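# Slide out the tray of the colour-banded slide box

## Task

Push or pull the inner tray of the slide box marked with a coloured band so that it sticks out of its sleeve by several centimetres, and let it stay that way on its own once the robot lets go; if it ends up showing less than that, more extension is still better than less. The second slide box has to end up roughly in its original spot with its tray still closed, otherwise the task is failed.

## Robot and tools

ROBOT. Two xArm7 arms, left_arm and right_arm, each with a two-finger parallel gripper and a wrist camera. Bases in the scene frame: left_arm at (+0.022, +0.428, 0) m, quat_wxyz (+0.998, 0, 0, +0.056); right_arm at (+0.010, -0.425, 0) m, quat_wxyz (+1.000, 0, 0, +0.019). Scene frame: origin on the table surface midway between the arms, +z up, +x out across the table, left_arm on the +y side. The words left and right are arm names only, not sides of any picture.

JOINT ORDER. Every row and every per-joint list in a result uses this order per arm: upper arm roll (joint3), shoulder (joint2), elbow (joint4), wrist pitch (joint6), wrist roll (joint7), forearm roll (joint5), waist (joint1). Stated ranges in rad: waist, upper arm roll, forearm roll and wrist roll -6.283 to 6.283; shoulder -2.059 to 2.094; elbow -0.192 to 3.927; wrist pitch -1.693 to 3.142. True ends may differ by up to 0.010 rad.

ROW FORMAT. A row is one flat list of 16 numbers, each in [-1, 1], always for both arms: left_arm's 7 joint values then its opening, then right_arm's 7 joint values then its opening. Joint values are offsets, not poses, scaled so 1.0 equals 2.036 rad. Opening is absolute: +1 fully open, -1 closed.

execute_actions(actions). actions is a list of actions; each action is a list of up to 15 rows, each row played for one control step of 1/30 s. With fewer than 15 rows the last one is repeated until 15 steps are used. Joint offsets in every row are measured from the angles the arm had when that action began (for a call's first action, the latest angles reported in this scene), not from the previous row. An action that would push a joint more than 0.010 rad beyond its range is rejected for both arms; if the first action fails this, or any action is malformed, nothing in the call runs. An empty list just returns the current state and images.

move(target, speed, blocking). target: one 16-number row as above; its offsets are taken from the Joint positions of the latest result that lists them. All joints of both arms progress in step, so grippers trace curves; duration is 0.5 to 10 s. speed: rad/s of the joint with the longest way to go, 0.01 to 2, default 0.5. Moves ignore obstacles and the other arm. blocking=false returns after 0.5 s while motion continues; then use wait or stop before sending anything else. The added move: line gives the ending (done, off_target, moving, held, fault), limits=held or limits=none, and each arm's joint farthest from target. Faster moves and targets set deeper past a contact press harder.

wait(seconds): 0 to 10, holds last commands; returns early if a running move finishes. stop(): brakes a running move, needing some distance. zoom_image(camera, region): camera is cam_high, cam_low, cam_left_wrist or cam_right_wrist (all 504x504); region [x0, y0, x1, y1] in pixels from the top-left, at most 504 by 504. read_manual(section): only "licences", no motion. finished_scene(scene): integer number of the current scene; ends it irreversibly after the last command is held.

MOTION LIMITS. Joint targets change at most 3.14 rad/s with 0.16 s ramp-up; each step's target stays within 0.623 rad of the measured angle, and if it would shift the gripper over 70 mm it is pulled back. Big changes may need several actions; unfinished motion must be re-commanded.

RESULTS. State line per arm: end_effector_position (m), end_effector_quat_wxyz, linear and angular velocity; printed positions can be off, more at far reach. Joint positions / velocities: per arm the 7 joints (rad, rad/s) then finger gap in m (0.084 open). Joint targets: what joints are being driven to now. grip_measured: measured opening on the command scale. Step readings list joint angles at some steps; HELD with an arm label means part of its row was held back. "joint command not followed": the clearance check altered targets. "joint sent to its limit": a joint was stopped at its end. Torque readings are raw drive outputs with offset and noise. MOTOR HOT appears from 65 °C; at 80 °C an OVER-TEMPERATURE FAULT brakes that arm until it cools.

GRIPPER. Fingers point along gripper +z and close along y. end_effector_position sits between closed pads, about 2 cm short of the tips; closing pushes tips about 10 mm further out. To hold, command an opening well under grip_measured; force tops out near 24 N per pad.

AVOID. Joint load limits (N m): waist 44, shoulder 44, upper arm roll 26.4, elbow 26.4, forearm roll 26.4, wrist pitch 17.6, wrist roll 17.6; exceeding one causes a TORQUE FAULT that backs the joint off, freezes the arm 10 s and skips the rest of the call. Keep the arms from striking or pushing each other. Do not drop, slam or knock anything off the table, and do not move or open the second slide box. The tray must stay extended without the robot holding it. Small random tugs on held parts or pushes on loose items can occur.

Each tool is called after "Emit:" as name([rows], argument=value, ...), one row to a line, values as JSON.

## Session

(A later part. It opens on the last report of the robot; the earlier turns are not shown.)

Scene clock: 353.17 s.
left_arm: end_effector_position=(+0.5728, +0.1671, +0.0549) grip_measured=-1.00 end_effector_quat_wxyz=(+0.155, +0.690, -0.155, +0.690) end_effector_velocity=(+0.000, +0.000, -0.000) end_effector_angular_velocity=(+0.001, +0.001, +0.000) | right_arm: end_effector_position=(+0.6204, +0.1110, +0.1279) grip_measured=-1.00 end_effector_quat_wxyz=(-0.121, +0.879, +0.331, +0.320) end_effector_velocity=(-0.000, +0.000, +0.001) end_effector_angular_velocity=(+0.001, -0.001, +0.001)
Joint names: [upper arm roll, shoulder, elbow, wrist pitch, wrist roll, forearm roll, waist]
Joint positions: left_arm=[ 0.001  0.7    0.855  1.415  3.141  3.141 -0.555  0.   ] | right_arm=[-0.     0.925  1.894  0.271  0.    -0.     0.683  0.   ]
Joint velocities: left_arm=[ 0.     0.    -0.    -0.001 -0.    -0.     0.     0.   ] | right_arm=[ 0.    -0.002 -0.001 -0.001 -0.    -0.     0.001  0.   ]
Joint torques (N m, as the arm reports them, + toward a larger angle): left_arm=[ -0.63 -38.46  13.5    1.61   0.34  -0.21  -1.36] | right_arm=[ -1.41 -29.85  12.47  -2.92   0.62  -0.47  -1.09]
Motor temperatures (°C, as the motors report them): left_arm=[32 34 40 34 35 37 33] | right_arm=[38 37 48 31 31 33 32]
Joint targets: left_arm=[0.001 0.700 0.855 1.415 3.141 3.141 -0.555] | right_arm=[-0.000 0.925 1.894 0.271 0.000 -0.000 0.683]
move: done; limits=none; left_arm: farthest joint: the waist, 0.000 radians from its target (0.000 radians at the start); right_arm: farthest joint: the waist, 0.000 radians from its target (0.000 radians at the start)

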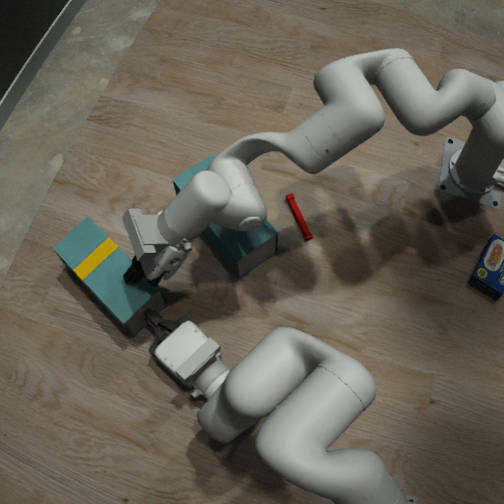

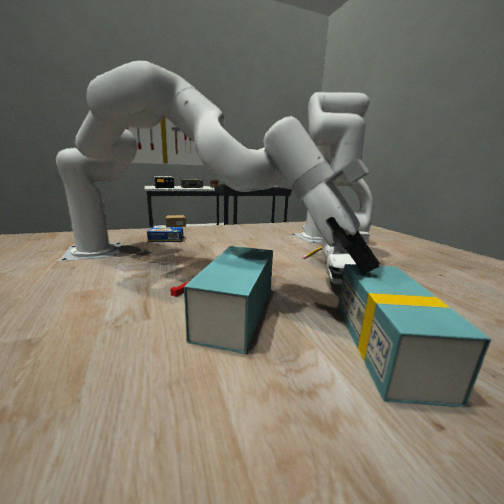

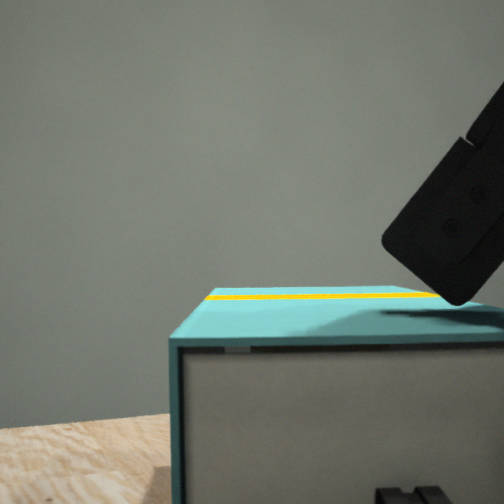

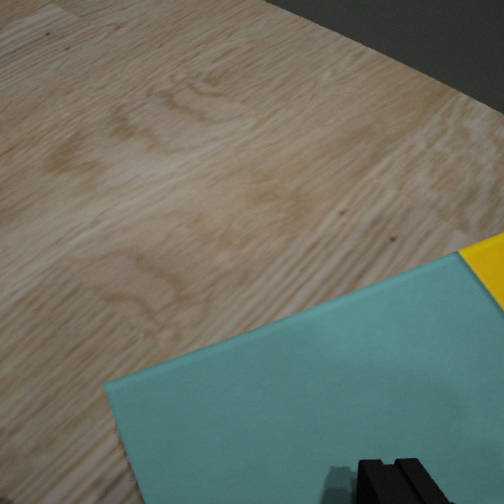

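Emit:
move(target=[0, 0, 0, 0, 0, 0, 0, -1, 0, 0.0077, -0.0012, -0.0088, 0, 0, 0, -1], speed=0.02)

Scene clock: 357.73 s.
left_arm: end_effector_position=(+0.5728, +0.1671, +0.0549) grip_measured=-1.00 end_effector_quat_wxyz=(+0.155, +0.690, -0.155, +0.690) end_effector_velocity=(-0.000, -0.000, +0.001) end_effector_angular_velocity=(-0.001, -0.001, -0.000) | right_arm: end_effector_position=(+0.6213, +0.1118, +0.1225) grip_measured=-1.00 end_effector_quat_wxyz=(-0.122, +0.878, +0.331, +0.324) end_effector_velocity=(-0.001, -0.001, -0.002) end_effector_angular_velocity=(-0.003, +0.003, -0.000)
Joint names: [upper arm roll, shoulder, elbow, wrist pitch, wrist roll, forearm roll, waist]
Joint positions: left_arm=[ 0.001  0.7    0.855  1.415  3.141  3.141 -0.555  0.   ] | right_arm=[-0.     0.937  1.895  0.251  0.    -0.     0.683  0.   ]
Joint velocities: left_arm=[-0.001 -0.001 -0.     0.001 -0.    -0.    -0.     0.   ] | right_arm=[-0.     0.001 -0.003 -0.     0.     0.    -0.     0.   ]
Joint torques (N m, as the arm reports them, + toward a larger angle): left_arm=[ -0.54 -38.69  13.44   1.55   0.36  -0.22  -1.26] | right_arm=[ -1.31 -17.13   5.33   2.25   0.75  -0.55  -1.36]
Motor temperatures (°C, as the motors report them): left_arm=[32 34 40 34 35 37 33] | right_arm=[38 37 48 31 31 33 32]
Joint targets: left_arm=[0.001 0.700 0.855 1.415 3.141 3.141 -0.555] | right_arm=[-0.000 0.940 1.892 0.253 0.000 -0.000 0.683]
move: done; limits=none; left_arm: farthest joint: the waist, 0.000 radians from its target (0.000 radians at the start); right_arm: farthest joint: the shoulder, 0.004 radians from its target (0.016 radians at the start)

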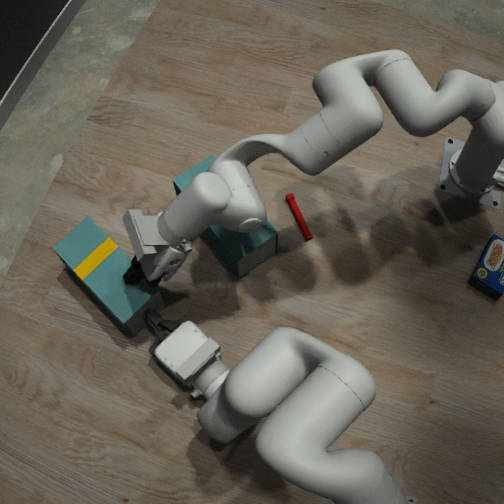

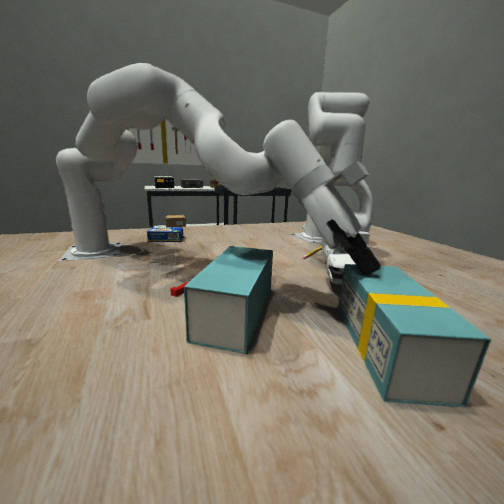

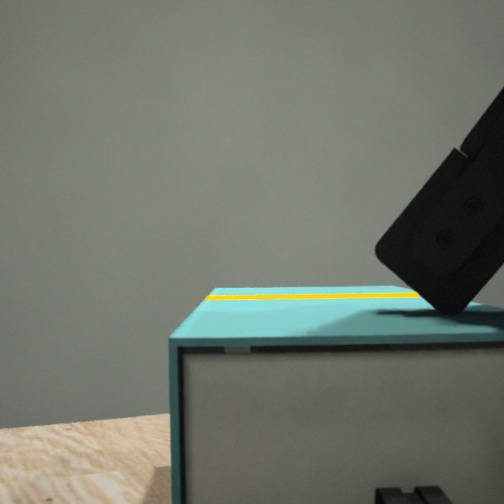

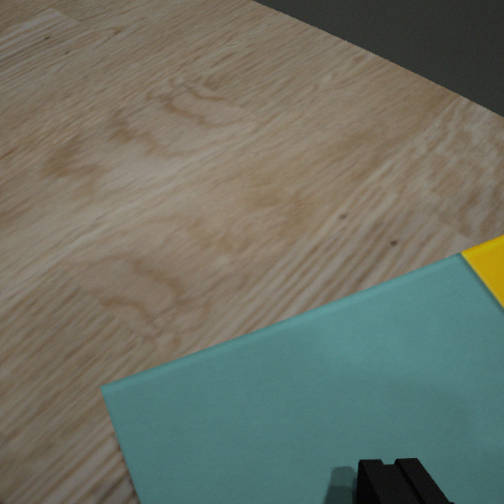

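Emit:
execute_actions([
  [[0,0.0005,0.0014,-0.0009,0,0,0,-1,0,0.002,-0.0015,0.001,0,0,0,-1],[0,0.0011,0.0028,-0.0017,0,0,0,-1,0,0.002,-0.0015,0.001,0,0,0,-1],[0,0.0016,0.0043,-0.0026,0,0,0,-1,0,0.002,-0.0015,0.001,0,0,0,-1],[0,0.0021,0.0057,-0.0035,0,0,0,-1,0,0.002,-0.0015,0.001,0,0,0,-1],[0,0.0027,0.0071,-0.0044,0,0,0,-1,0,0.002,-0.0015,0.001,0,0,0,-1],[0,0.0032,0.0085,-0.0052,0,0,0,-1,0,0.002,-0.0015,0.001,0,0,0,-1],[0,0.0038,0.0099,-0.0061,0,0,0,-1,0,0.002,-0.0015,0.001,0,0,0,-1],[0,0.0043,0.0114,-0.0070,0,0,0,-1,0,0.002,-0.0015,0.001,0,0,0,-1],[0,0.0048,0.0128,-0.0079,0,0,0,-1,0,0.002,-0.0015,0.001,0,0,0,-1],[0,0.0054,0.0142,-0.0087,0,0,0,-1,0,0.002,-0.0015,0.001,0,0,0,-1],[0,0.0059,0.0156,-0.0096,0,0,0,-1,0,0.002,-0.0015,0.001,0,0,0,-1],[0,0.0064,0.0170,-0.0105,0,0,0,-1,0,0.002,-0.0015,0.001,0,0,0,-1],[0,0.0070,0.0185,-0.0114,0,0,0,-1,0,0.002,-0.0015,0.001,0,0,0,-1],[0,0.0075,0.0199,-0.0122,0,0,0,-1,0,0.002,-0.0015,0.001,0,0,0,-1],[0,0.0080,0.0213,-0.0131,0,0,0,-1,0,0.002,-0.0015,0.001,0,0,0,-1]],
  [[0,0.0005,0.0014,-0.0009,0,0,0,-1,0,0.002,-0.0015,0.001,0,0,0,-1],[0,0.0011,0.0028,-0.0017,0,0,0,-1,0,0.002,-0.0015,0.001,0,0,0,-1],[0,0.0016,0.0043,-0.0026,0,0,0,-1,0,0.002,-0.0015,0.001,0,0,0,-1],[0,0.0021,0.0057,-0.0035,0,0,0,-1,0,0.002,-0.0015,0.001,0,0,0,-1],[0,0.0027,0.0071,-0.0044,0,0,0,-1,0,0.002,-0.0015,0.001,0,0,0,-1],[0,0.0032,0.0085,-0.0052,0,0,0,-1,0,0.002,-0.0015,0.001,0,0,0,-1],[0,0.0038,0.0099,-0.0061,0,0,0,-1,0,0.002,-0.0015,0.001,0,0,0,-1],[0,0.0043,0.0114,-0.0070,0,0,0,-1,0,0.002,-0.0015,0.001,0,0,0,-1],[0,0.0048,0.0128,-0.0079,0,0,0,-1,0,0.002,-0.0015,0.001,0,0,0,-1],[0,0.0054,0.0142,-0.0087,0,0,0,-1,0,0.002,-0.0015,0.001,0,0,0,-1],[0,0.0059,0.0156,-0.0096,0,0,0,-1,0,0.002,-0.0015,0.001,0,0,0,-1],[0,0.0064,0.0170,-0.0105,0,0,0,-1,0,0.002,-0.0015,0.001,0,0,0,-1],[0,0.0070,0.0185,-0.0114,0,0,0,-1,0,0.002,-0.0015,0.001,0,0,0,-1],[0,0.0075,0.0199,-0.0122,0,0,0,-1,0,0.002,-0.0015,0.001,0,0,0,-1],[0,0.0080,0.0213,-0.0131,0,0,0,-1,0,0.002,-0.0015,0.001,0,0,0,-1]],
])

Scene clock: 396.47 s.
left_arm: end_effector_position=(+0.5888, +0.1596, +0.0545) grip_measured=-1.00 end_effector_quat_wxyz=(+0.155, +0.690, -0.155, +0.690) end_effector_velocity=(+0.021, -0.010, +0.000) end_effector_angular_velocity=(+0.002, -0.001, -0.001) | right_arm: end_effector_position=(+0.6209, +0.1115, +0.1217) grip_measured=-1.00 end_effector_quat_wxyz=(-0.121, +0.878, +0.331, +0.323) end_effector_velocity=(-0.000, +0.000, -0.000) end_effector_angular_velocity=(-0.000, -0.000, +0.001)
Joint names: [upper arm roll, shoulder, elbow, wrist pitch, wrist roll, forearm roll, waist]
Joint positions: left_arm=[ 0.001  0.725  0.92   1.375  3.141  3.141 -0.555  0.   ] | right_arm=[-0.     0.937  1.894  0.253  0.    -0.     0.683  0.   ]
Joint velocities: left_arm=[-0.     0.033  0.087 -0.053  0.002  0.    -0.     0.   ] | right_arm=[ 0.    -0.    -0.001 -0.    -0.     0.     0.001  0.   ]
Joint torques (N m, as the arm reports them, + toward a larger angle): left_arm=[ -0.71 -41.1   16.31   1.94   0.4   -0.03  -1.27] | right_arm=[ -1.39 -14.09   2.55   4.65   0.65  -0.47  -1.13]
Motor temperatures (°C, as the motors report them): left_arm=[32 34 40 34 35 37 33] | right_arm=[38 35 38 32 31 33 32]
Joint targets: left_arm=[0.001 0.729 0.931 1.368 3.141 3.141 -0.555] | right_arm=[-0.000 0.941 1.891 0.255 0.000 -0.000 0.683]
Step readings (joint positions; steps 1 to 15: 1st action; 16 to 30: 2nd action):
0: left_arm=[0.001 0.700 0.855 1.415 3.141 3.141 -0.555] | right_arm=[-0.000 0.937 1.894 0.252 0.000 -0.000 0.683]
1: left_arm=[0.001 0.700 0.855 1.415 3.141 3.141 -0.555] | right_arm=[-0.000 0.937 1.894 0.252 0.000 -0.000 0.683]
2: left_arm=[0.001 0.700 0.855 1.415 3.141 3.141 -0.555] | right_arm=[-0.000 0.937 1.894 0.252 0.000 -0.000 0.683]
4: left_arm=[0.001 0.701 0.857 1.413 3.141 3.141 -0.555] | right_arm=[-0.000 0.937 1.894 0.252 0.000 -0.000 0.683]
8: left_arm=[0.001 0.705 0.867 1.407 3.141 3.141 -0.555] | right_arm=[-0.000 0.937 1.894 0.253 0.000 -0.000 0.683]
15: left_arm=[0.001 0.712 0.887 1.395 3.141 3.141 -0.555] | right_arm=[-0.000 0.937 1.894 0.253 0.000 -0.000 0.683]
16: left_arm=[0.001 0.713 0.890 1.393 3.141 3.141 -0.555] | right_arm=[-0.000 0.937 1.894 0.253 0.000 -0.000 0.683]
17: left_arm=[0.001 0.714 0.892 1.392 3.141 3.141 -0.555] | right_arm=[-0.000 0.937 1.894 0.253 0.000 -0.000 0.683]
19: left_arm=[0.001 0.714 0.893 1.391 3.141 3.141 -0.555] | right_arm=[-0.000 0.937 1.894 0.253 0.000 -0.000 0.683]
23: left_arm=[0.001 0.717 0.900 1.387 3.141 3.141 -0.555] | right_arm=[-0.000 0.937 1.894 0.253 0.000 -0.000 0.683]
30: Joint positions above

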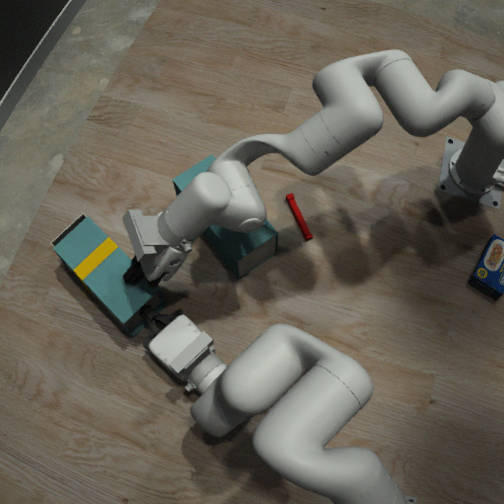

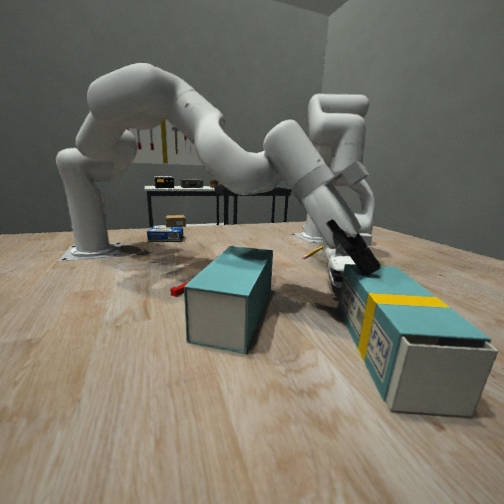

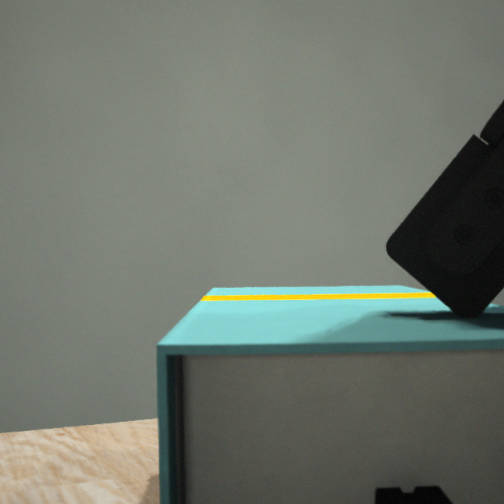

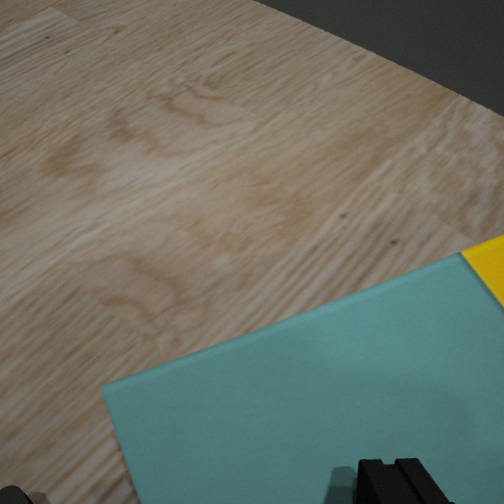

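Emit:
execute_actions([
  [[0,0.0026,0.0068,-0.0042,0,0,0,-1,0,0.002,-0.0015,0.0005,0,0,0,-1],[0,0.0031,0.0082,-0.0051,0,0,0,-1,0,0.002,-0.0015,0.0005,0,0,0,-1],[0,0.0037,0.0096,-0.0059,0,0,0,-1,0,0.002,-0.0015,0.0005,0,0,0,-1],[0,0.0042,0.0110,-0.0068,0,0,0,-1,0,0.002,-0.0015,0.0005,0,0,0,-1],[0,0.0048,0.0125,-0.0076,0,0,0,-1,0,0.002,-0.0015,0.0005,0,0,0,-1],[0,0.0053,0.0139,-0.0085,0,0,0,-1,0,0.002,-0.0015,0.0005,0,0,0,-1],[0,0.0059,0.0153,-0.0093,0,0,0,-1,0,0.002,-0.0015,0.0005,0,0,0,-1],[0,0.0065,0.0167,-0.0102,0,0,0,-1,0,0.002,-0.0015,0.0005,0,0,0,-1],[0,0.0070,0.0181,-0.0110,0,0,0,-1,0,0.002,-0.0015,0.0005,0,0,0,-1],[0,0.0076,0.0195,-0.0119,0,0,0,-1,0,0.002,-0.0015,0.0005,0,0,0,-1],[0,0.0081,0.0209,-0.0127,0,0,0,-1,0,0.002,-0.0015,0.0005,0,0,0,-1],[0,0.0087,0.0223,-0.0136,0,0,0,-1,0,0.002,-0.0015,0.0005,0,0,0,-1],[0,0.0092,0.0237,-0.0144,0,0,0,-1,0,0.002,-0.0015,0.0005,0,0,0,-1],[0,0.0098,0.0252,-0.0153,0,0,0,-1,0,0.002,-0.0015,0.0005,0,0,0,-1],[0,0.0104,0.0266,-0.0161,0,0,0,-1,0,0.002,-0.0015,0.0005,0,0,0,-1]],
  [[0,0.0026,0.0068,-0.0042,0,0,0,-1,0,0.002,-0.0015,0.0005,0,0,0,-1],[0,0.0031,0.0082,-0.0051,0,0,0,-1,0,0.002,-0.0015,0.0005,0,0,0,-1],[0,0.0037,0.0096,-0.0059,0,0,0,-1,0,0.002,-0.0015,0.0005,0,0,0,-1],[0,0.0042,0.0110,-0.0068,0,0,0,-1,0,0.002,-0.0015,0.0005,0,0,0,-1],[0,0.0048,0.0125,-0.0076,0,0,0,-1,0,0.002,-0.0015,0.0005,0,0,0,-1],[0,0.0053,0.0139,-0.0085,0,0,0,-1,0,0.002,-0.0015,0.0005,0,0,0,-1],[0,0.0059,0.0153,-0.0093,0,0,0,-1,0,0.002,-0.0015,0.0005,0,0,0,-1],[0,0.0065,0.0167,-0.0102,0,0,0,-1,0,0.002,-0.0015,0.0005,0,0,0,-1],[0,0.0070,0.0181,-0.0110,0,0,0,-1,0,0.002,-0.0015,0.0005,0,0,0,-1],[0,0.0076,0.0195,-0.0119,0,0,0,-1,0,0.002,-0.0015,0.0005,0,0,0,-1],[0,0.0081,0.0209,-0.0127,0,0,0,-1,0,0.002,-0.0015,0.0005,0,0,0,-1],[0,0.0087,0.0223,-0.0136,0,0,0,-1,0,0.002,-0.0015,0.0005,0,0,0,-1],[0,0.0092,0.0237,-0.0144,0,0,0,-1,0,0.002,-0.0015,0.0005,0,0,0,-1],[0,0.0098,0.0252,-0.0153,0,0,0,-1,0,0.002,-0.0015,0.0005,0,0,0,-1],[0,0.0104,0.0266,-0.0161,0,0,0,-1,0,0.002,-0.0015,0.0005,0,0,0,-1]],
  [[0,0.0026,0.0068,-0.0042,0,0,0,-1,0,0.002,-0.0015,0.0005,0,0,0,-1],[0,0.0031,0.0082,-0.0051,0,0,0,-1,0,0.002,-0.0015,0.0005,0,0,0,-1],[0,0.0037,0.0096,-0.0059,0,0,0,-1,0,0.002,-0.0015,0.0005,0,0,0,-1],[0,0.0042,0.0110,-0.0068,0,0,0,-1,0,0.002,-0.0015,0.0005,0,0,0,-1],[0,0.0048,0.0125,-0.0076,0,0,0,-1,0,0.002,-0.0015,0.0005,0,0,0,-1],[0,0.0053,0.0139,-0.0085,0,0,0,-1,0,0.002,-0.0015,0.0005,0,0,0,-1],[0,0.0059,0.0153,-0.0093,0,0,0,-1,0,0.002,-0.0015,0.0005,0,0,0,-1],[0,0.0065,0.0167,-0.0102,0,0,0,-1,0,0.002,-0.0015,0.0005,0,0,0,-1],[0,0.0070,0.0181,-0.0110,0,0,0,-1,0,0.002,-0.0015,0.0005,0,0,0,-1],[0,0.0076,0.0195,-0.0119,0,0,0,-1,0,0.002,-0.0015,0.0005,0,0,0,-1],[0,0.0081,0.0209,-0.0127,0,0,0,-1,0,0.002,-0.0015,0.0005,0,0,0,-1],[0,0.0087,0.0223,-0.0136,0,0,0,-1,0,0.002,-0.0015,0.0005,0,0,0,-1],[0,0.0092,0.0237,-0.0144,0,0,0,-1,0,0.002,-0.0015,0.0005,0,0,0,-1],[0,0.0098,0.0252,-0.0153,0,0,0,-1,0,0.002,-0.0015,0.0005,0,0,0,-1],[0,0.0104,0.0266,-0.0161,0,0,0,-1,0,0.002,-0.0015,0.0005,0,0,0,-1]],
])

Scene clock: 443.90 s.
left_arm: end_effector_position=(+0.6197, +0.1449, +0.0550) grip_measured=-1.00 end_effector_quat_wxyz=(+0.155, +0.690, -0.155, +0.690) end_effector_velocity=(+0.020, -0.009, +0.001) end_effector_angular_velocity=(+0.001, -0.001, +0.000) | right_arm: end_effector_position=(+0.6210, +0.1115, +0.1217) grip_measured=-1.00 end_effector_quat_wxyz=(-0.121, +0.878, +0.331, +0.323) end_effector_velocity=(-0.001, +0.001, -0.001) end_effector_angular_velocity=(-0.001, +0.001, +0.002)
Joint names: [upper arm roll, shoulder, elbow, wrist pitch, wrist roll, forearm roll, waist]
Joint positions: left_arm=[ 0.001  0.775  1.051  1.295  3.141  3.141 -0.555  0.   ] | right_arm=[-0.     0.937  1.894  0.253  0.    -0.     0.683  0.   ]
Joint velocities: left_arm=[ 0.     0.034  0.086 -0.051  0.001  0.     0.     0.   ] | right_arm=[ 0.    -0.    -0.002  0.    -0.    -0.     0.001  0.   ]
Joint torques (N m, as the arm reports them, + toward a larger angle): left_arm=[ -0.69 -44.34  17.85   1.8    0.24  -0.12  -1.48] | right_arm=[ -1.34 -14.35   2.46   4.41   0.77  -0.42  -1.49]
Motor temperatures (°C, as the motors report them): left_arm=[32 35 42 34 35 37 33] | right_arm=[38 35 36 33 31 33 32]
Joint targets: left_arm=[0.001 0.779 1.061 1.289 3.141 3.141 -0.555] | right_arm=[-0.000 0.941 1.891 0.254 0.000 -0.000 0.683]
Step readings (joint positions; steps 1 to 15: 1st action; 16 to 30: 2nd action; 31 to 45: 3rd action):
0: left_arm=[0.001 0.729 0.931 1.368 3.141 3.141 -0.555] | right_arm=[-0.000 0.937 1.894 0.253 0.000 -0.000 0.683]
1: left_arm=[0.001 0.729 0.931 1.368 3.141 3.141 -0.555] | right_arm=[-0.000 0.937 1.894 0.253 0.000 -0.000 0.683]
2: left_arm=[0.001 0.729 0.931 1.368 3.141 3.141 -0.555] | right_arm=[-0.000 0.937 1.894 0.253 0.000 -0.000 0.683]
4: left_arm=[0.001 0.730 0.934 1.366 3.141 3.141 -0.555] | right_arm=[-0.000 0.937 1.894 0.253 0.000 -0.000 0.683]
8: left_arm=[0.001 0.734 0.944 1.360 3.141 3.141 -0.555] | right_arm=[-0.000 0.937 1.894 0.253 0.000 -0.000 0.683]
15: left_arm=[0.001 0.741 0.964 1.348 3.141 3.141 -0.555] | right_arm=[-0.000 0.937 1.894 0.253 0.000 -0.000 0.683]
16: left_arm=[0.001 0.743 0.967 1.347 3.141 3.141 -0.555] | right_arm=[-0.000 0.937 1.894 0.253 0.000 -0.000 0.683]
17: left_arm=[0.001 0.744 0.970 1.345 3.141 3.141 -0.555] | right_arm=[-0.000 0.937 1.894 0.253 0.000 -0.000 0.683]
19: left_arm=[0.001 0.746 0.975 1.341 3.141 3.141 -0.555] | right_arm=[-0.000 0.937 1.894 0.253 0.000 -0.000 0.683]
23: left_arm=[0.001 0.750 0.987 1.334 3.141 3.141 -0.555] | right_arm=[-0.000 0.937 1.894 0.253 0.000 -0.000 0.683]
30: left_arm=[0.001 0.758 1.007 1.322 3.141 3.141 -0.555] | right_arm=[-0.000 0.937 1.894 0.253 0.000 -0.000 0.683]
31: left_arm=[0.001 0.759 1.010 1.320 3.141 3.141 -0.555] | right_arm=[-0.000 0.937 1.894 0.253 0.000 -0.000 0.683]
32: left_arm=[0.001 0.761 1.013 1.318 3.141 3.141 -0.555] | right_arm=[-0.000 0.937 1.894 0.253 0.000 -0.000 0.683]
34: left_arm=[0.001 0.763 1.019 1.315 3.141 3.141 -0.555] | right_arm=[-0.000 0.937 1.894 0.253 0.000 -0.000 0.683]
38: left_arm=[0.001 0.767 1.031 1.308 3.141 3.141 -0.555] | right_arm=[-0.000 0.937 1.894 0.253 0.000 -0.000 0.683]
45: Joint positions above

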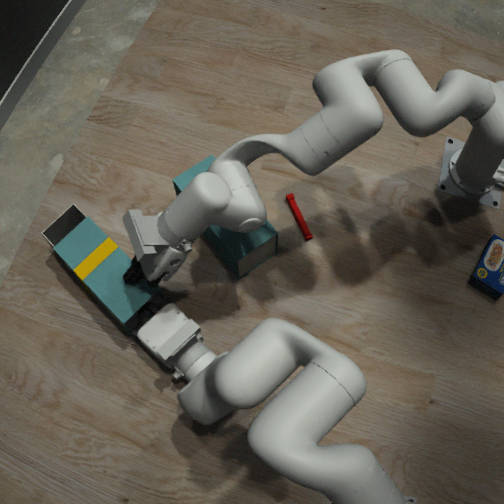

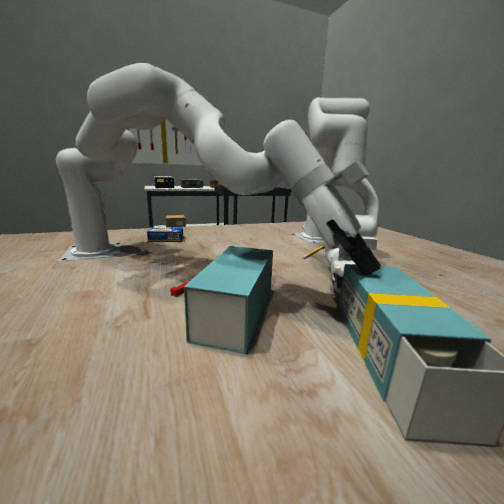

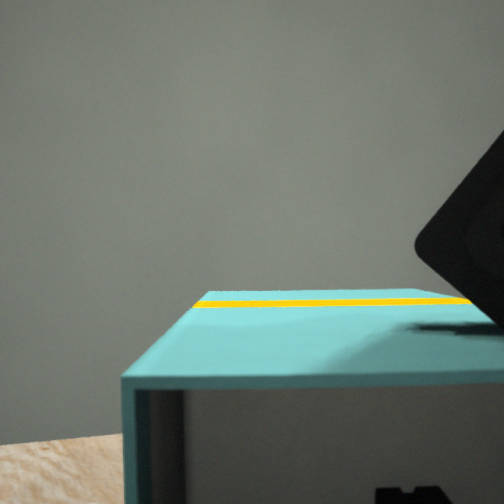

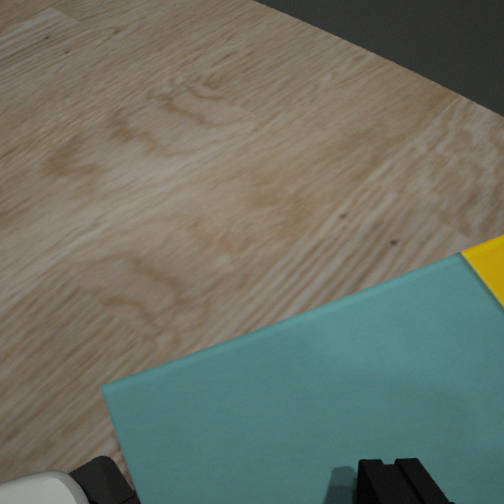

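Emit:
execute_actions([
  [[0,0.0026,0.0068,-0.0042,0,0,0,-1,0,0.002,-0.0015,0.0005,0,0,0,-1],[0,0.0031,0.0082,-0.0051,0,0,0,-1,0,0.002,-0.0015,0.0005,0,0,0,-1],[0,0.0037,0.0096,-0.0059,0,0,0,-1,0,0.002,-0.0015,0.0005,0,0,0,-1],[0,0.0042,0.0110,-0.0068,0,0,0,-1,0,0.002,-0.0015,0.0005,0,0,0,-1],[0,0.0048,0.0125,-0.0076,0,0,0,-1,0,0.002,-0.0015,0.0005,0,0,0,-1],[0,0.0053,0.0139,-0.0085,0,0,0,-1,0,0.002,-0.0015,0.0005,0,0,0,-1],[0,0.0059,0.0153,-0.0093,0,0,0,-1,0,0.002,-0.0015,0.0005,0,0,0,-1],[0,0.0065,0.0167,-0.0102,0,0,0,-1,0,0.002,-0.0015,0.0005,0,0,0,-1],[0,0.0070,0.0181,-0.0110,0,0,0,-1,0,0.002,-0.0015,0.0005,0,0,0,-1],[0,0.0076,0.0195,-0.0119,0,0,0,-1,0,0.002,-0.0015,0.0005,0,0,0,-1],[0,0.0081,0.0209,-0.0127,0,0,0,-1,0,0.002,-0.0015,0.0005,0,0,0,-1],[0,0.0087,0.0223,-0.0136,0,0,0,-1,0,0.002,-0.0015,0.0005,0,0,0,-1],[0,0.0092,0.0237,-0.0144,0,0,0,-1,0,0.002,-0.0015,0.0005,0,0,0,-1],[0,0.0098,0.0252,-0.0153,0,0,0,-1,0,0.002,-0.0015,0.0005,0,0,0,-1],[0,0.0104,0.0266,-0.0161,0,0,0,-1,0,0.002,-0.0015,0.0005,0,0,0,-1]],
  [[0,0.002,0.0054,-0.0034,0,0,0,-1,0,0.002,-0.0015,0.0005,0,0,0,-1]],
])

Scene clock: 460.07 s.
left_arm: end_effector_position=(+0.6312, +0.1387, +0.0547) grip_measured=-1.00 end_effector_quat_wxyz=(+0.156, +0.691, -0.156, +0.689) end_effector_velocity=(+0.000, +0.000, +0.000) end_effector_angular_velocity=(-0.000, +0.000, +0.000) | right_arm: end_effector_position=(+0.6229, +0.1094, +0.1217) grip_measured=-1.00 end_effector_quat_wxyz=(-0.120, +0.879, +0.330, +0.324) end_effector_velocity=(-0.002, +0.001, -0.001) end_effector_angular_velocity=(-0.001, +0.003, +0.002)
Joint names: [upper arm roll, shoulder, elbow, wrist pitch, wrist roll, forearm roll, waist]
Joint positions: left_arm=[ 0.     0.796  1.103  1.262  3.141  3.142 -0.556  0.   ] | right_arm=[-0.003  0.937  1.894  0.252  0.    -0.     0.681  0.   ]
Joint velocities: left_arm=[ 0.    -0.     0.    -0.    -0.001 -0.    -0.     0.   ] | right_arm=[ 0.001 -0.    -0.002  0.001 -0.     0.     0.001  0.   ]
Joint torques (N m, as the arm reports them, + toward a larger angle): left_arm=[ -0.3  -45.48  23.07   1.88   0.35  -0.63  -0.77] | right_arm=[  2.2  -13.45   2.6    4.52   0.69  -0.63   4.43]
Motor temperatures (°C, as the motors report them): left_arm=[32 35 43 34 35 37 33] | right_arm=[38 35 36 33 31 33 32]
Joint targets: left_arm=[0.000 0.796 1.103 1.262 3.141 3.142 -0.556] | right_arm=[-0.002 0.942 1.891 0.253 0.000 -0.000 0.682]
Step readings (joint positions; steps 1 to 15: 1st action; 16 to 30: 2nd action):
0: left_arm=[0.001 0.779 1.061 1.289 3.141 3.141 -0.555] | right_arm=[-0.000 0.937 1.894 0.253 0.000 -0.000 0.683]
1: left_arm=[0.001 0.779 1.061 1.289 3.141 3.141 -0.555] | right_arm=[-0.000 0.937 1.894 0.253 0.000 -0.000 0.683]
2: left_arm=[0.001 0.780 1.062 1.289 3.141 3.141 -0.555] | right_arm=[-0.000 0.937 1.894 0.253 0.000 -0.000 0.683]
4: left_arm=[0.001 0.781 1.064 1.287 3.141 3.141 -0.555] | right_arm=[-0.000 0.937 1.894 0.253 0.000 -0.000 0.683]
8: left_arm=[0.001 0.784 1.074 1.281 3.141 3.141 -0.555] | right_arm=[-0.000 0.937 1.894 0.252 0.000 -0.000 0.683]
15: left_arm=[0.000 0.792 1.092 1.269 3.141 3.142 -0.556] | right_arm=[-0.002 0.937 1.894 0.252 0.000 -0.000 0.682]
16: left_arm=[0.000 0.793 1.095 1.267 3.141 3.142 -0.556] | right_arm=[-0.002 0.937 1.894 0.252 0.000 -0.000 0.681]
17: left_arm=[0.000 0.795 1.098 1.266 3.141 3.142 -0.556] | right_arm=[-0.003 0.937 1.894 0.252 0.000 -0.000 0.681]
19: left_arm=[0.000 0.796 1.101 1.263 3.141 3.142 -0.556] | right_arm=[-0.003 0.938 1.894 0.252 0.000 -0.000 0.681]
23: left_arm=[0.000 0.796 1.103 1.262 3.141 3.142 -0.556] | right_arm=[-0.003 0.938 1.894 0.251 0.000 -0.000 0.681]
30: Joint positions above

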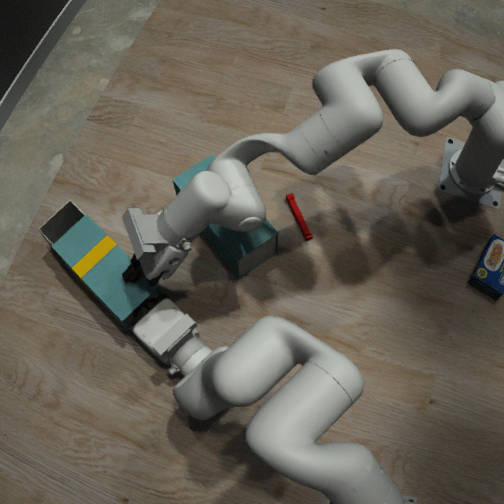

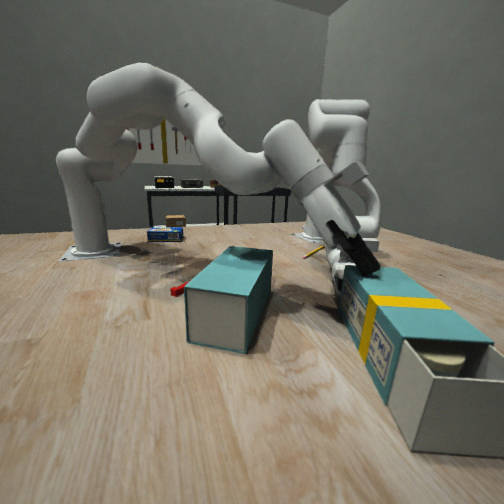

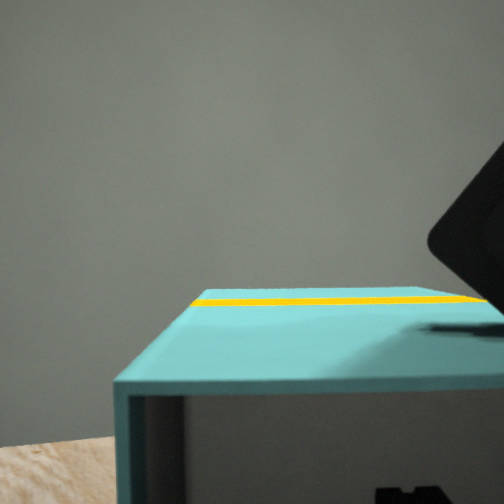

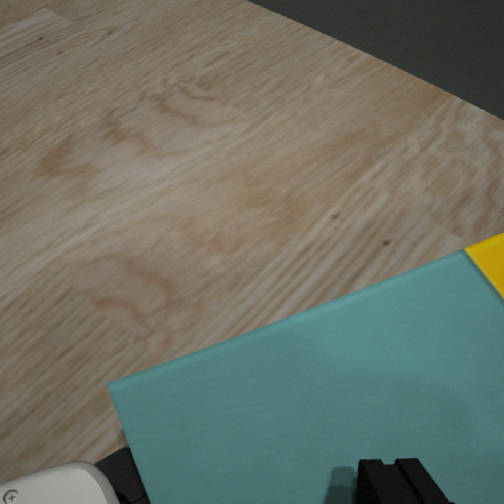

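Emit:
zoom_image(camera="cam_high", region=[20, 180, 220, 360])

Emit:
zoom_image(camera="cam_low", region=[320, 250, 504, 470])

Region (20, 180, 220, 360) of cam_high's 504x504 image, scaled by 2.520, with more detail than that image has; it fills the top 454 rows of this view, and the rest is white.

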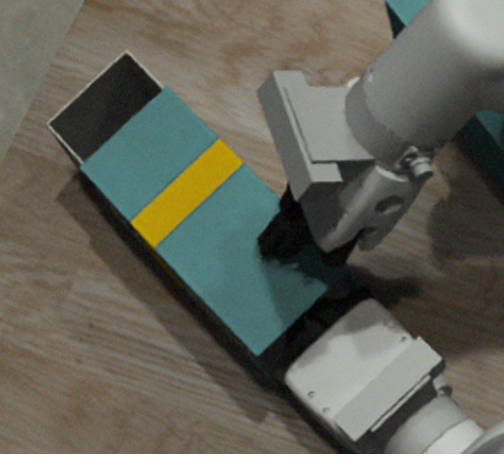

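Region (320, 250, 504, 470) of cam_low's 504x504 image, scaled by 2.291, with more detail than that image has; it fills the left 422 columns of this view, and the rest is white.

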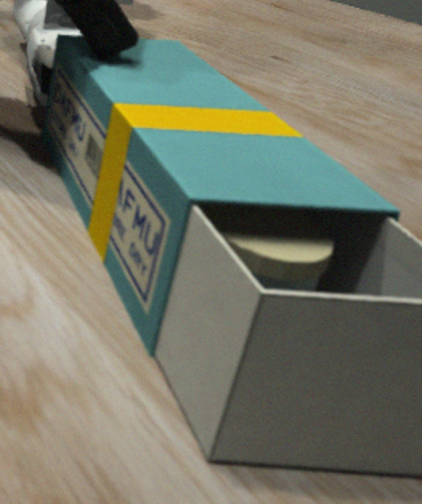

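Emit:
zoom_image(camera="cam_left_wrist", region=[80, 270, 434, 504])

Region (80, 270, 434, 504) of cam_left_wrist's 504x504 image, scaled by 1.424, with more detail than that image has; it fills the top 333 rows of this view, and the rest is white.

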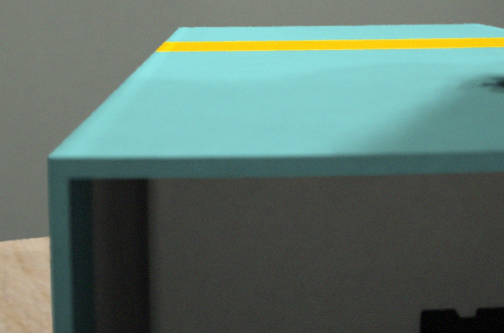

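Emit:
move(target=[0, -0.0565, -0.1480, 0.0923, 0, 0, 0.0221, -1, 0, 0.002, -0.0015, 0.0005, 0, 0, 0, -1], speed=0.2)

Scene clock: 582.00 s.
left_arm: end_effector_position=(+0.5700, +0.1973, +0.0548) grip_measured=-1.00 end_effector_quat_wxyz=(+0.140, +0.693, -0.140, +0.693) end_effector_velocity=(-0.001, +0.001, -0.001) end_effector_angular_velocity=(-0.001, +0.002, +0.001) | right_arm: end_effector_position=(+0.6226, +0.1097, +0.1217) grip_measured=-1.00 end_effector_quat_wxyz=(-0.120, +0.879, +0.330, +0.324) end_effector_velocity=(-0.001, +0.000, -0.002) end_effector_angular_velocity=(-0.001, +0.002, +0.000)
Joint names: [upper arm roll, shoulder, elbow, wrist pitch, wrist roll, forearm roll, waist]
Joint positions: left_arm=[ 0.     0.681  0.802  1.45   3.141  3.142 -0.511  0.   ] | right_arm=[-0.002  0.937  1.894  0.252  0.    -0.     0.682  0.   ]
Joint velocities: left_arm=[ 0.001 -0.    -0.003  0.001 -0.002  0.     0.001  0.   ] | right_arm=[-0.     0.001 -0.002 -0.     0.001  0.     0.001  0.   ]
Joint torques (N m, as the arm reports them, + toward a larger angle): left_arm=[ -0.62 -36.85  12.23   1.49   0.37  -0.15  -1.46] | right_arm=[ -2.86 -13.72   2.8    4.35   0.55  -0.44  -3.5 ]
Motor temperatures (°C, as the motors report them): left_arm=[32 37 47 35 35 37 33] | right_arm=[38 35 36 33 31 33 32]
Joint targets: left_arm=[0.000 0.681 0.802 1.450 3.141 3.142 -0.511] | right_arm=[-0.003 0.942 1.891 0.253 0.000 -0.000 0.681]
move: done; limits=none; left_arm: farthest joint: the waist, 0.000 radians from its target (0.045 radians at the start); right_arm: farthest joint: the shoulder, 0.004 radians from its target (0.004 radians at the start)

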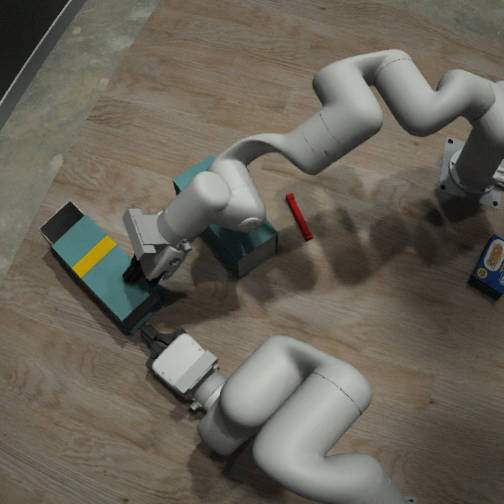

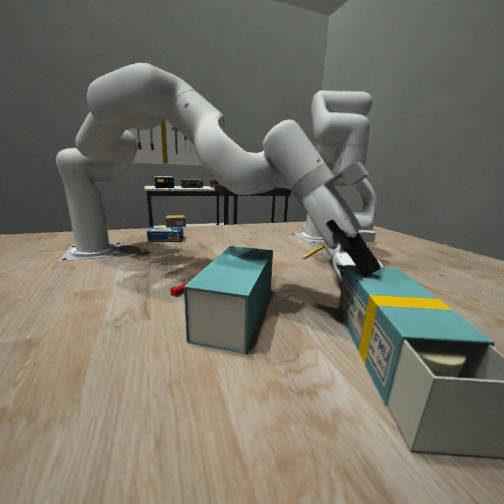

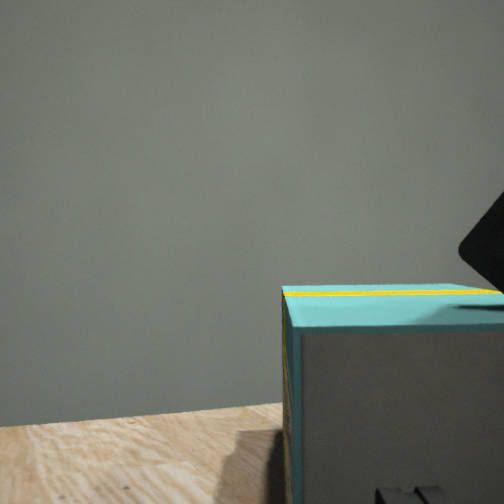

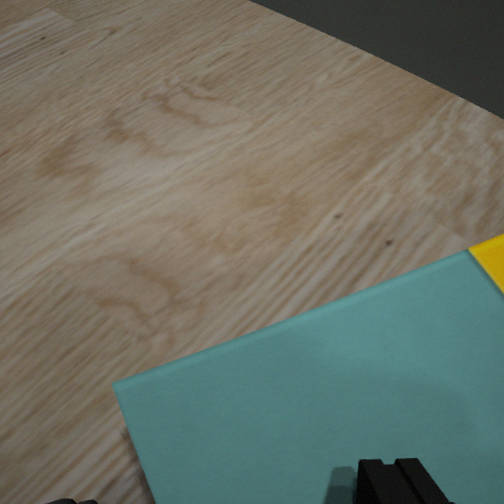

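Emit:
move(target=[0, 0, 0, 0, 0, 0, 0.0147, -0.3, 0, 0.002, -0.0015, 0.0005, 0, 0, 0, -1], speed=0.1)

Scene clock: 604.90 s.
left_arm: end_effector_position=(+0.5766, +0.2136, +0.0548) grip_measured=-0.32 end_effector_quat_wxyz=(+0.130, +0.695, -0.130, +0.695) end_effector_velocity=(-0.000, -0.001, -0.000) end_effector_angular_velocity=(-0.001, +0.000, -0.002) | right_arm: end_effector_position=(+0.6228, +0.1094, +0.1217) grip_measured=-1.00 end_effector_quat_wxyz=(-0.120, +0.879, +0.330, +0.323) end_effector_velocity=(-0.000, +0.000, +0.001) end_effector_angular_velocity=(+0.001, -0.001, +0.000)
Joint names: [upper arm roll, shoulder, elbow, wrist pitch, wrist roll, forearm roll, waist]
Joint positions: left_arm=[-0.     0.681  0.802  1.45   3.141  3.142 -0.481  0.03 ] | right_arm=[-0.002  0.937  1.894  0.252  0.    -0.     0.681  0.   ]
Joint velocities: left_arm=[-0.001  0.    -0.     0.    -0.001  0.    -0.     0.   ] | right_arm=[ 0.    -0.001 -0.    -0.     0.    -0.     0.     0.   ]
Joint torques (N m, as the arm reports them, + toward a larger angle): left_arm=[ -0.46 -36.95  12.04   1.49   0.35  -0.18  -1.23] | right_arm=[ -3.66 -13.66   2.63   4.27   0.81  -0.66  -4.64]
Motor temperatures (°C, as the motors report them): left_arm=[32 36 43 35 35 37 33] | right_arm=[38 35 36 33 31 33 32]
Joint targets: left_arm=[0.000 0.681 0.802 1.450 3.141 3.142 -0.481] | right_arm=[-0.002 0.941 1.891 0.253 0.000 -0.000 0.682]
move: done; limits=none; left_arm: farthest joint: the waist, 0.000 radians from its target (0.030 radians at the start); right_arm: farthest joint: the shoulder, 0.004 radians from its target (0.004 radians at the start)

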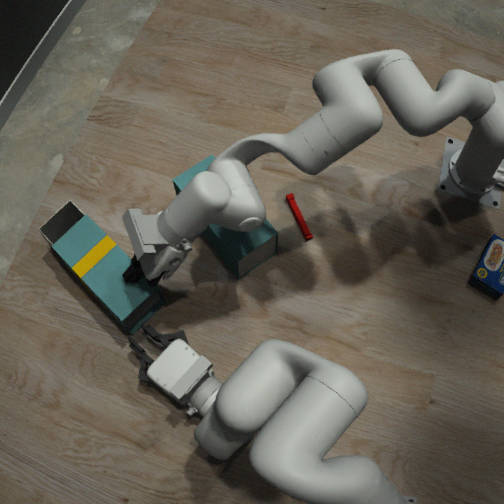

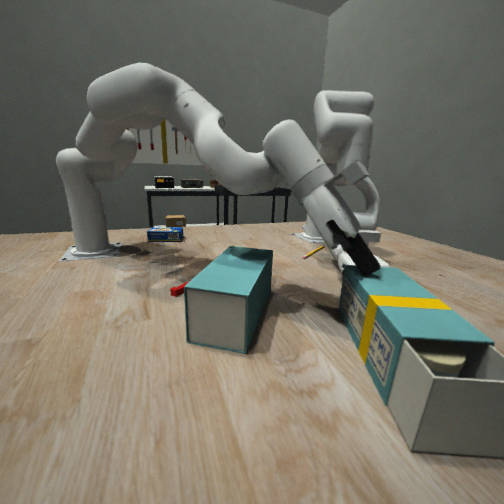

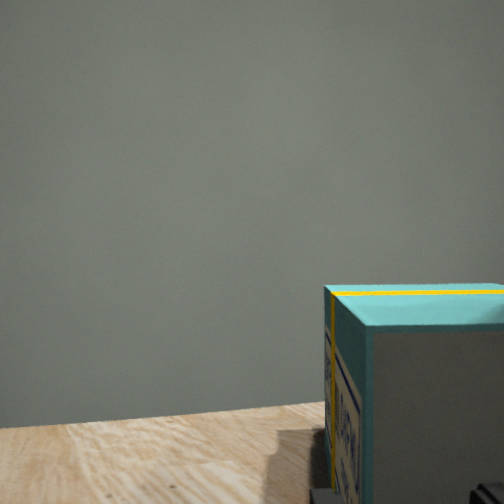

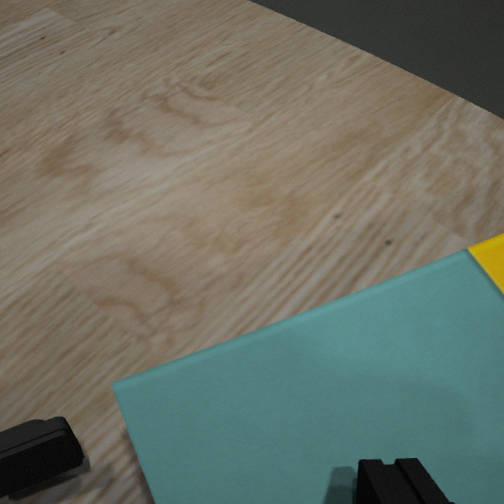

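Emit:
execute_actions(actions=[])

Scene clock: 622.10 s.
left_arm: end_effector_position=(+0.5767, +0.2138, +0.0548) grip_measured=-0.32 end_effector_quat_wxyz=(+0.130, +0.695, -0.130, +0.695) end_effector_velocity=(-0.000, -0.001, -0.000) end_effector_angular_velocity=(-0.001, +0.001, -0.001) | right_arm: end_effector_position=(+0.6226, +0.1096, +0.1217) grip_measured=-1.00 end_effector_quat_wxyz=(-0.120, +0.879, +0.330, +0.323) end_effector_velocity=(+0.000, -0.000, +0.000) end_effector_angular_velocity=(-0.000, -0.000, +0.000)
Joint names: [upper arm roll, shoulder, elbow, wrist pitch, wrist roll, forearm roll, waist]
Joint positions: left_arm=[ 0.     0.681  0.802  1.45   3.141  3.142 -0.481  0.03 ] | right_arm=[-0.002  0.937  1.894  0.252  0.    -0.     0.682  0.   ]
Joint velocities: left_arm=[-0.     0.    -0.     0.    -0.001  0.    -0.001  0.   ] | right_arm=[ 0. -0. -0. -0. -0. -0. -0.  0.]
Joint torques (N m, as the arm reports them, + toward a larger angle): left_arm=[ -0.6  -36.88  12.24   1.4    0.34  -0.17  -1.39] | right_arm=[ -2.19 -13.81   2.52   4.29   0.78  -0.72  -2.33]
Motor temperatures (°C, as the motors report them): left_arm=[32 36 42 34 35 37 33] | right_arm=[38 35 36 33 31 33 32]
Joint targets: left_arm=[0.000 0.681 0.802 1.450 3.141 3.142 -0.481] | right_arm=[-0.002 0.941 1.891 0.253 0.000 -0.000 0.682]

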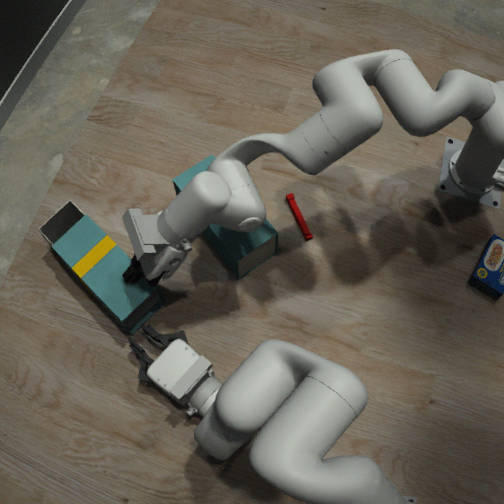

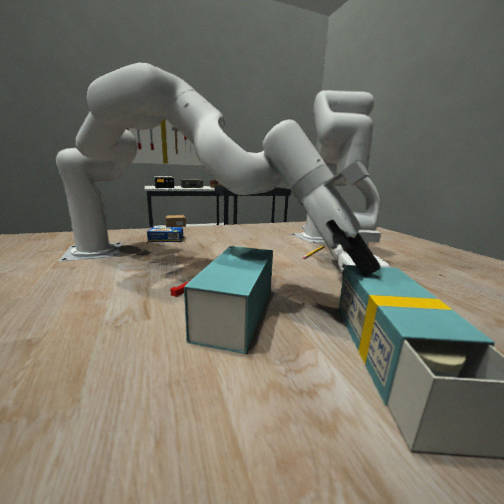

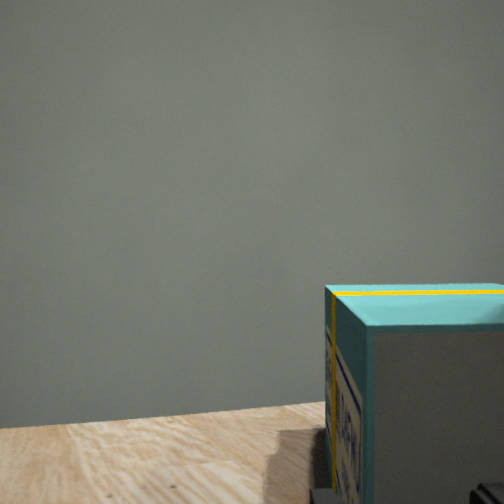

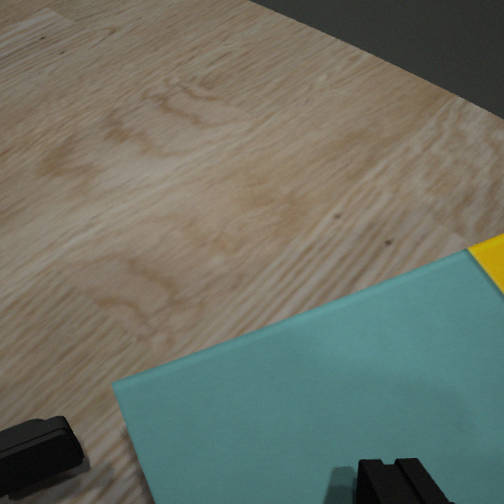

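Emit:
move(target=[0, 0.0334, 0.0899, -0.0565, 0, 0, 0, -0.3, 0, 0.002, -0.0015, 0.0005, 0, 0, 0, -1], speed=0.12)

Scene clock: 651.17 s.
left_arm: end_effector_position=(+0.6231, +0.1959, +0.0547) grip_measured=-0.32 end_effector_quat_wxyz=(+0.130, +0.695, -0.130, +0.695) end_effector_velocity=(+0.000, -0.001, +0.000) end_effector_angular_velocity=(-0.000, -0.000, -0.001) | right_arm: end_effector_position=(+0.6226, +0.1096, +0.1217) grip_measured=-1.00 end_effector_quat_wxyz=(-0.120, +0.879, +0.330, +0.323) end_effector_velocity=(-0.000, +0.001, +0.001) end_effector_angular_velocity=(+0.001, -0.002, +0.001)
Joint names: [upper arm roll, shoulder, elbow, wrist pitch, wrist roll, forearm roll, waist]
Joint positions: left_arm=[ 0.     0.749  0.985  1.335  3.141  3.142 -0.481  0.03 ] | right_arm=[-0.002  0.937  1.893  0.252  0.    -0.     0.682  0.   ]
Joint velocities: left_arm=[ 0.     0.001  0.002 -0.001 -0.     0.    -0.001 -0.   ] | right_arm=[-0.    -0.     0.001 -0.     0.    -0.     0.001  0.   ]
Joint torques (N m, as the arm reports them, + toward a larger angle): left_arm=[ -0.64 -40.66  14.28   1.54   0.41  -0.22  -1.33] | right_arm=[ -2.2  -13.66   2.61   4.25   0.55  -0.23  -2.36]
Motor temperatures (°C, as the motors report them): left_arm=[32 36 41 34 35 37 33] | right_arm=[38 35 36 33 31 33 32]
Joint targets: left_arm=[0.000 0.749 0.985 1.335 3.141 3.142 -0.481] | right_arm=[-0.002 0.941 1.890 0.253 0.000 -0.000 0.682]
move: done; limits=none; left_arm: farthest joint: the waist, 0.000 radians from its target (0.000 radians at the start); right_arm: farthest joint: the shoulder, 0.004 radians from its target (0.004 radians at the start)

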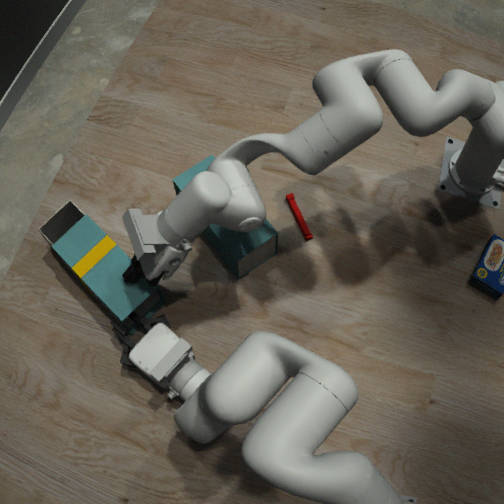

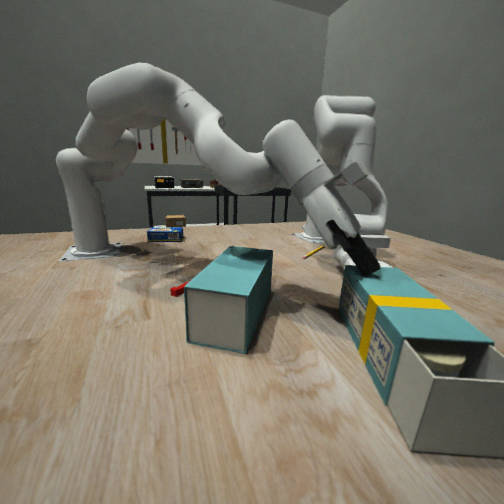

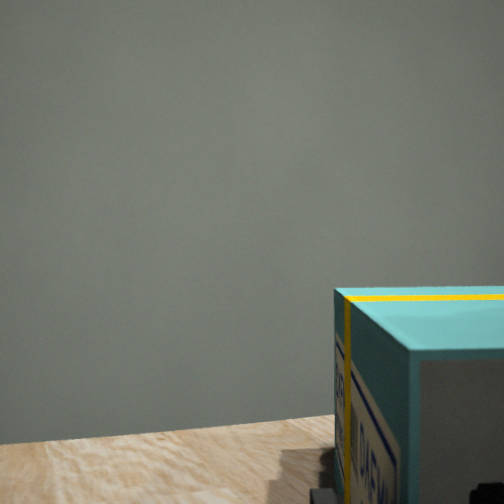

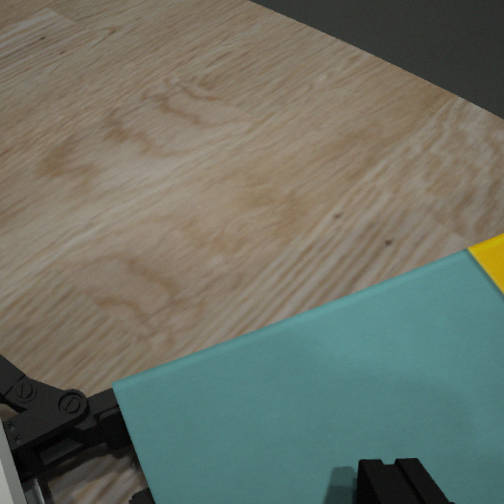

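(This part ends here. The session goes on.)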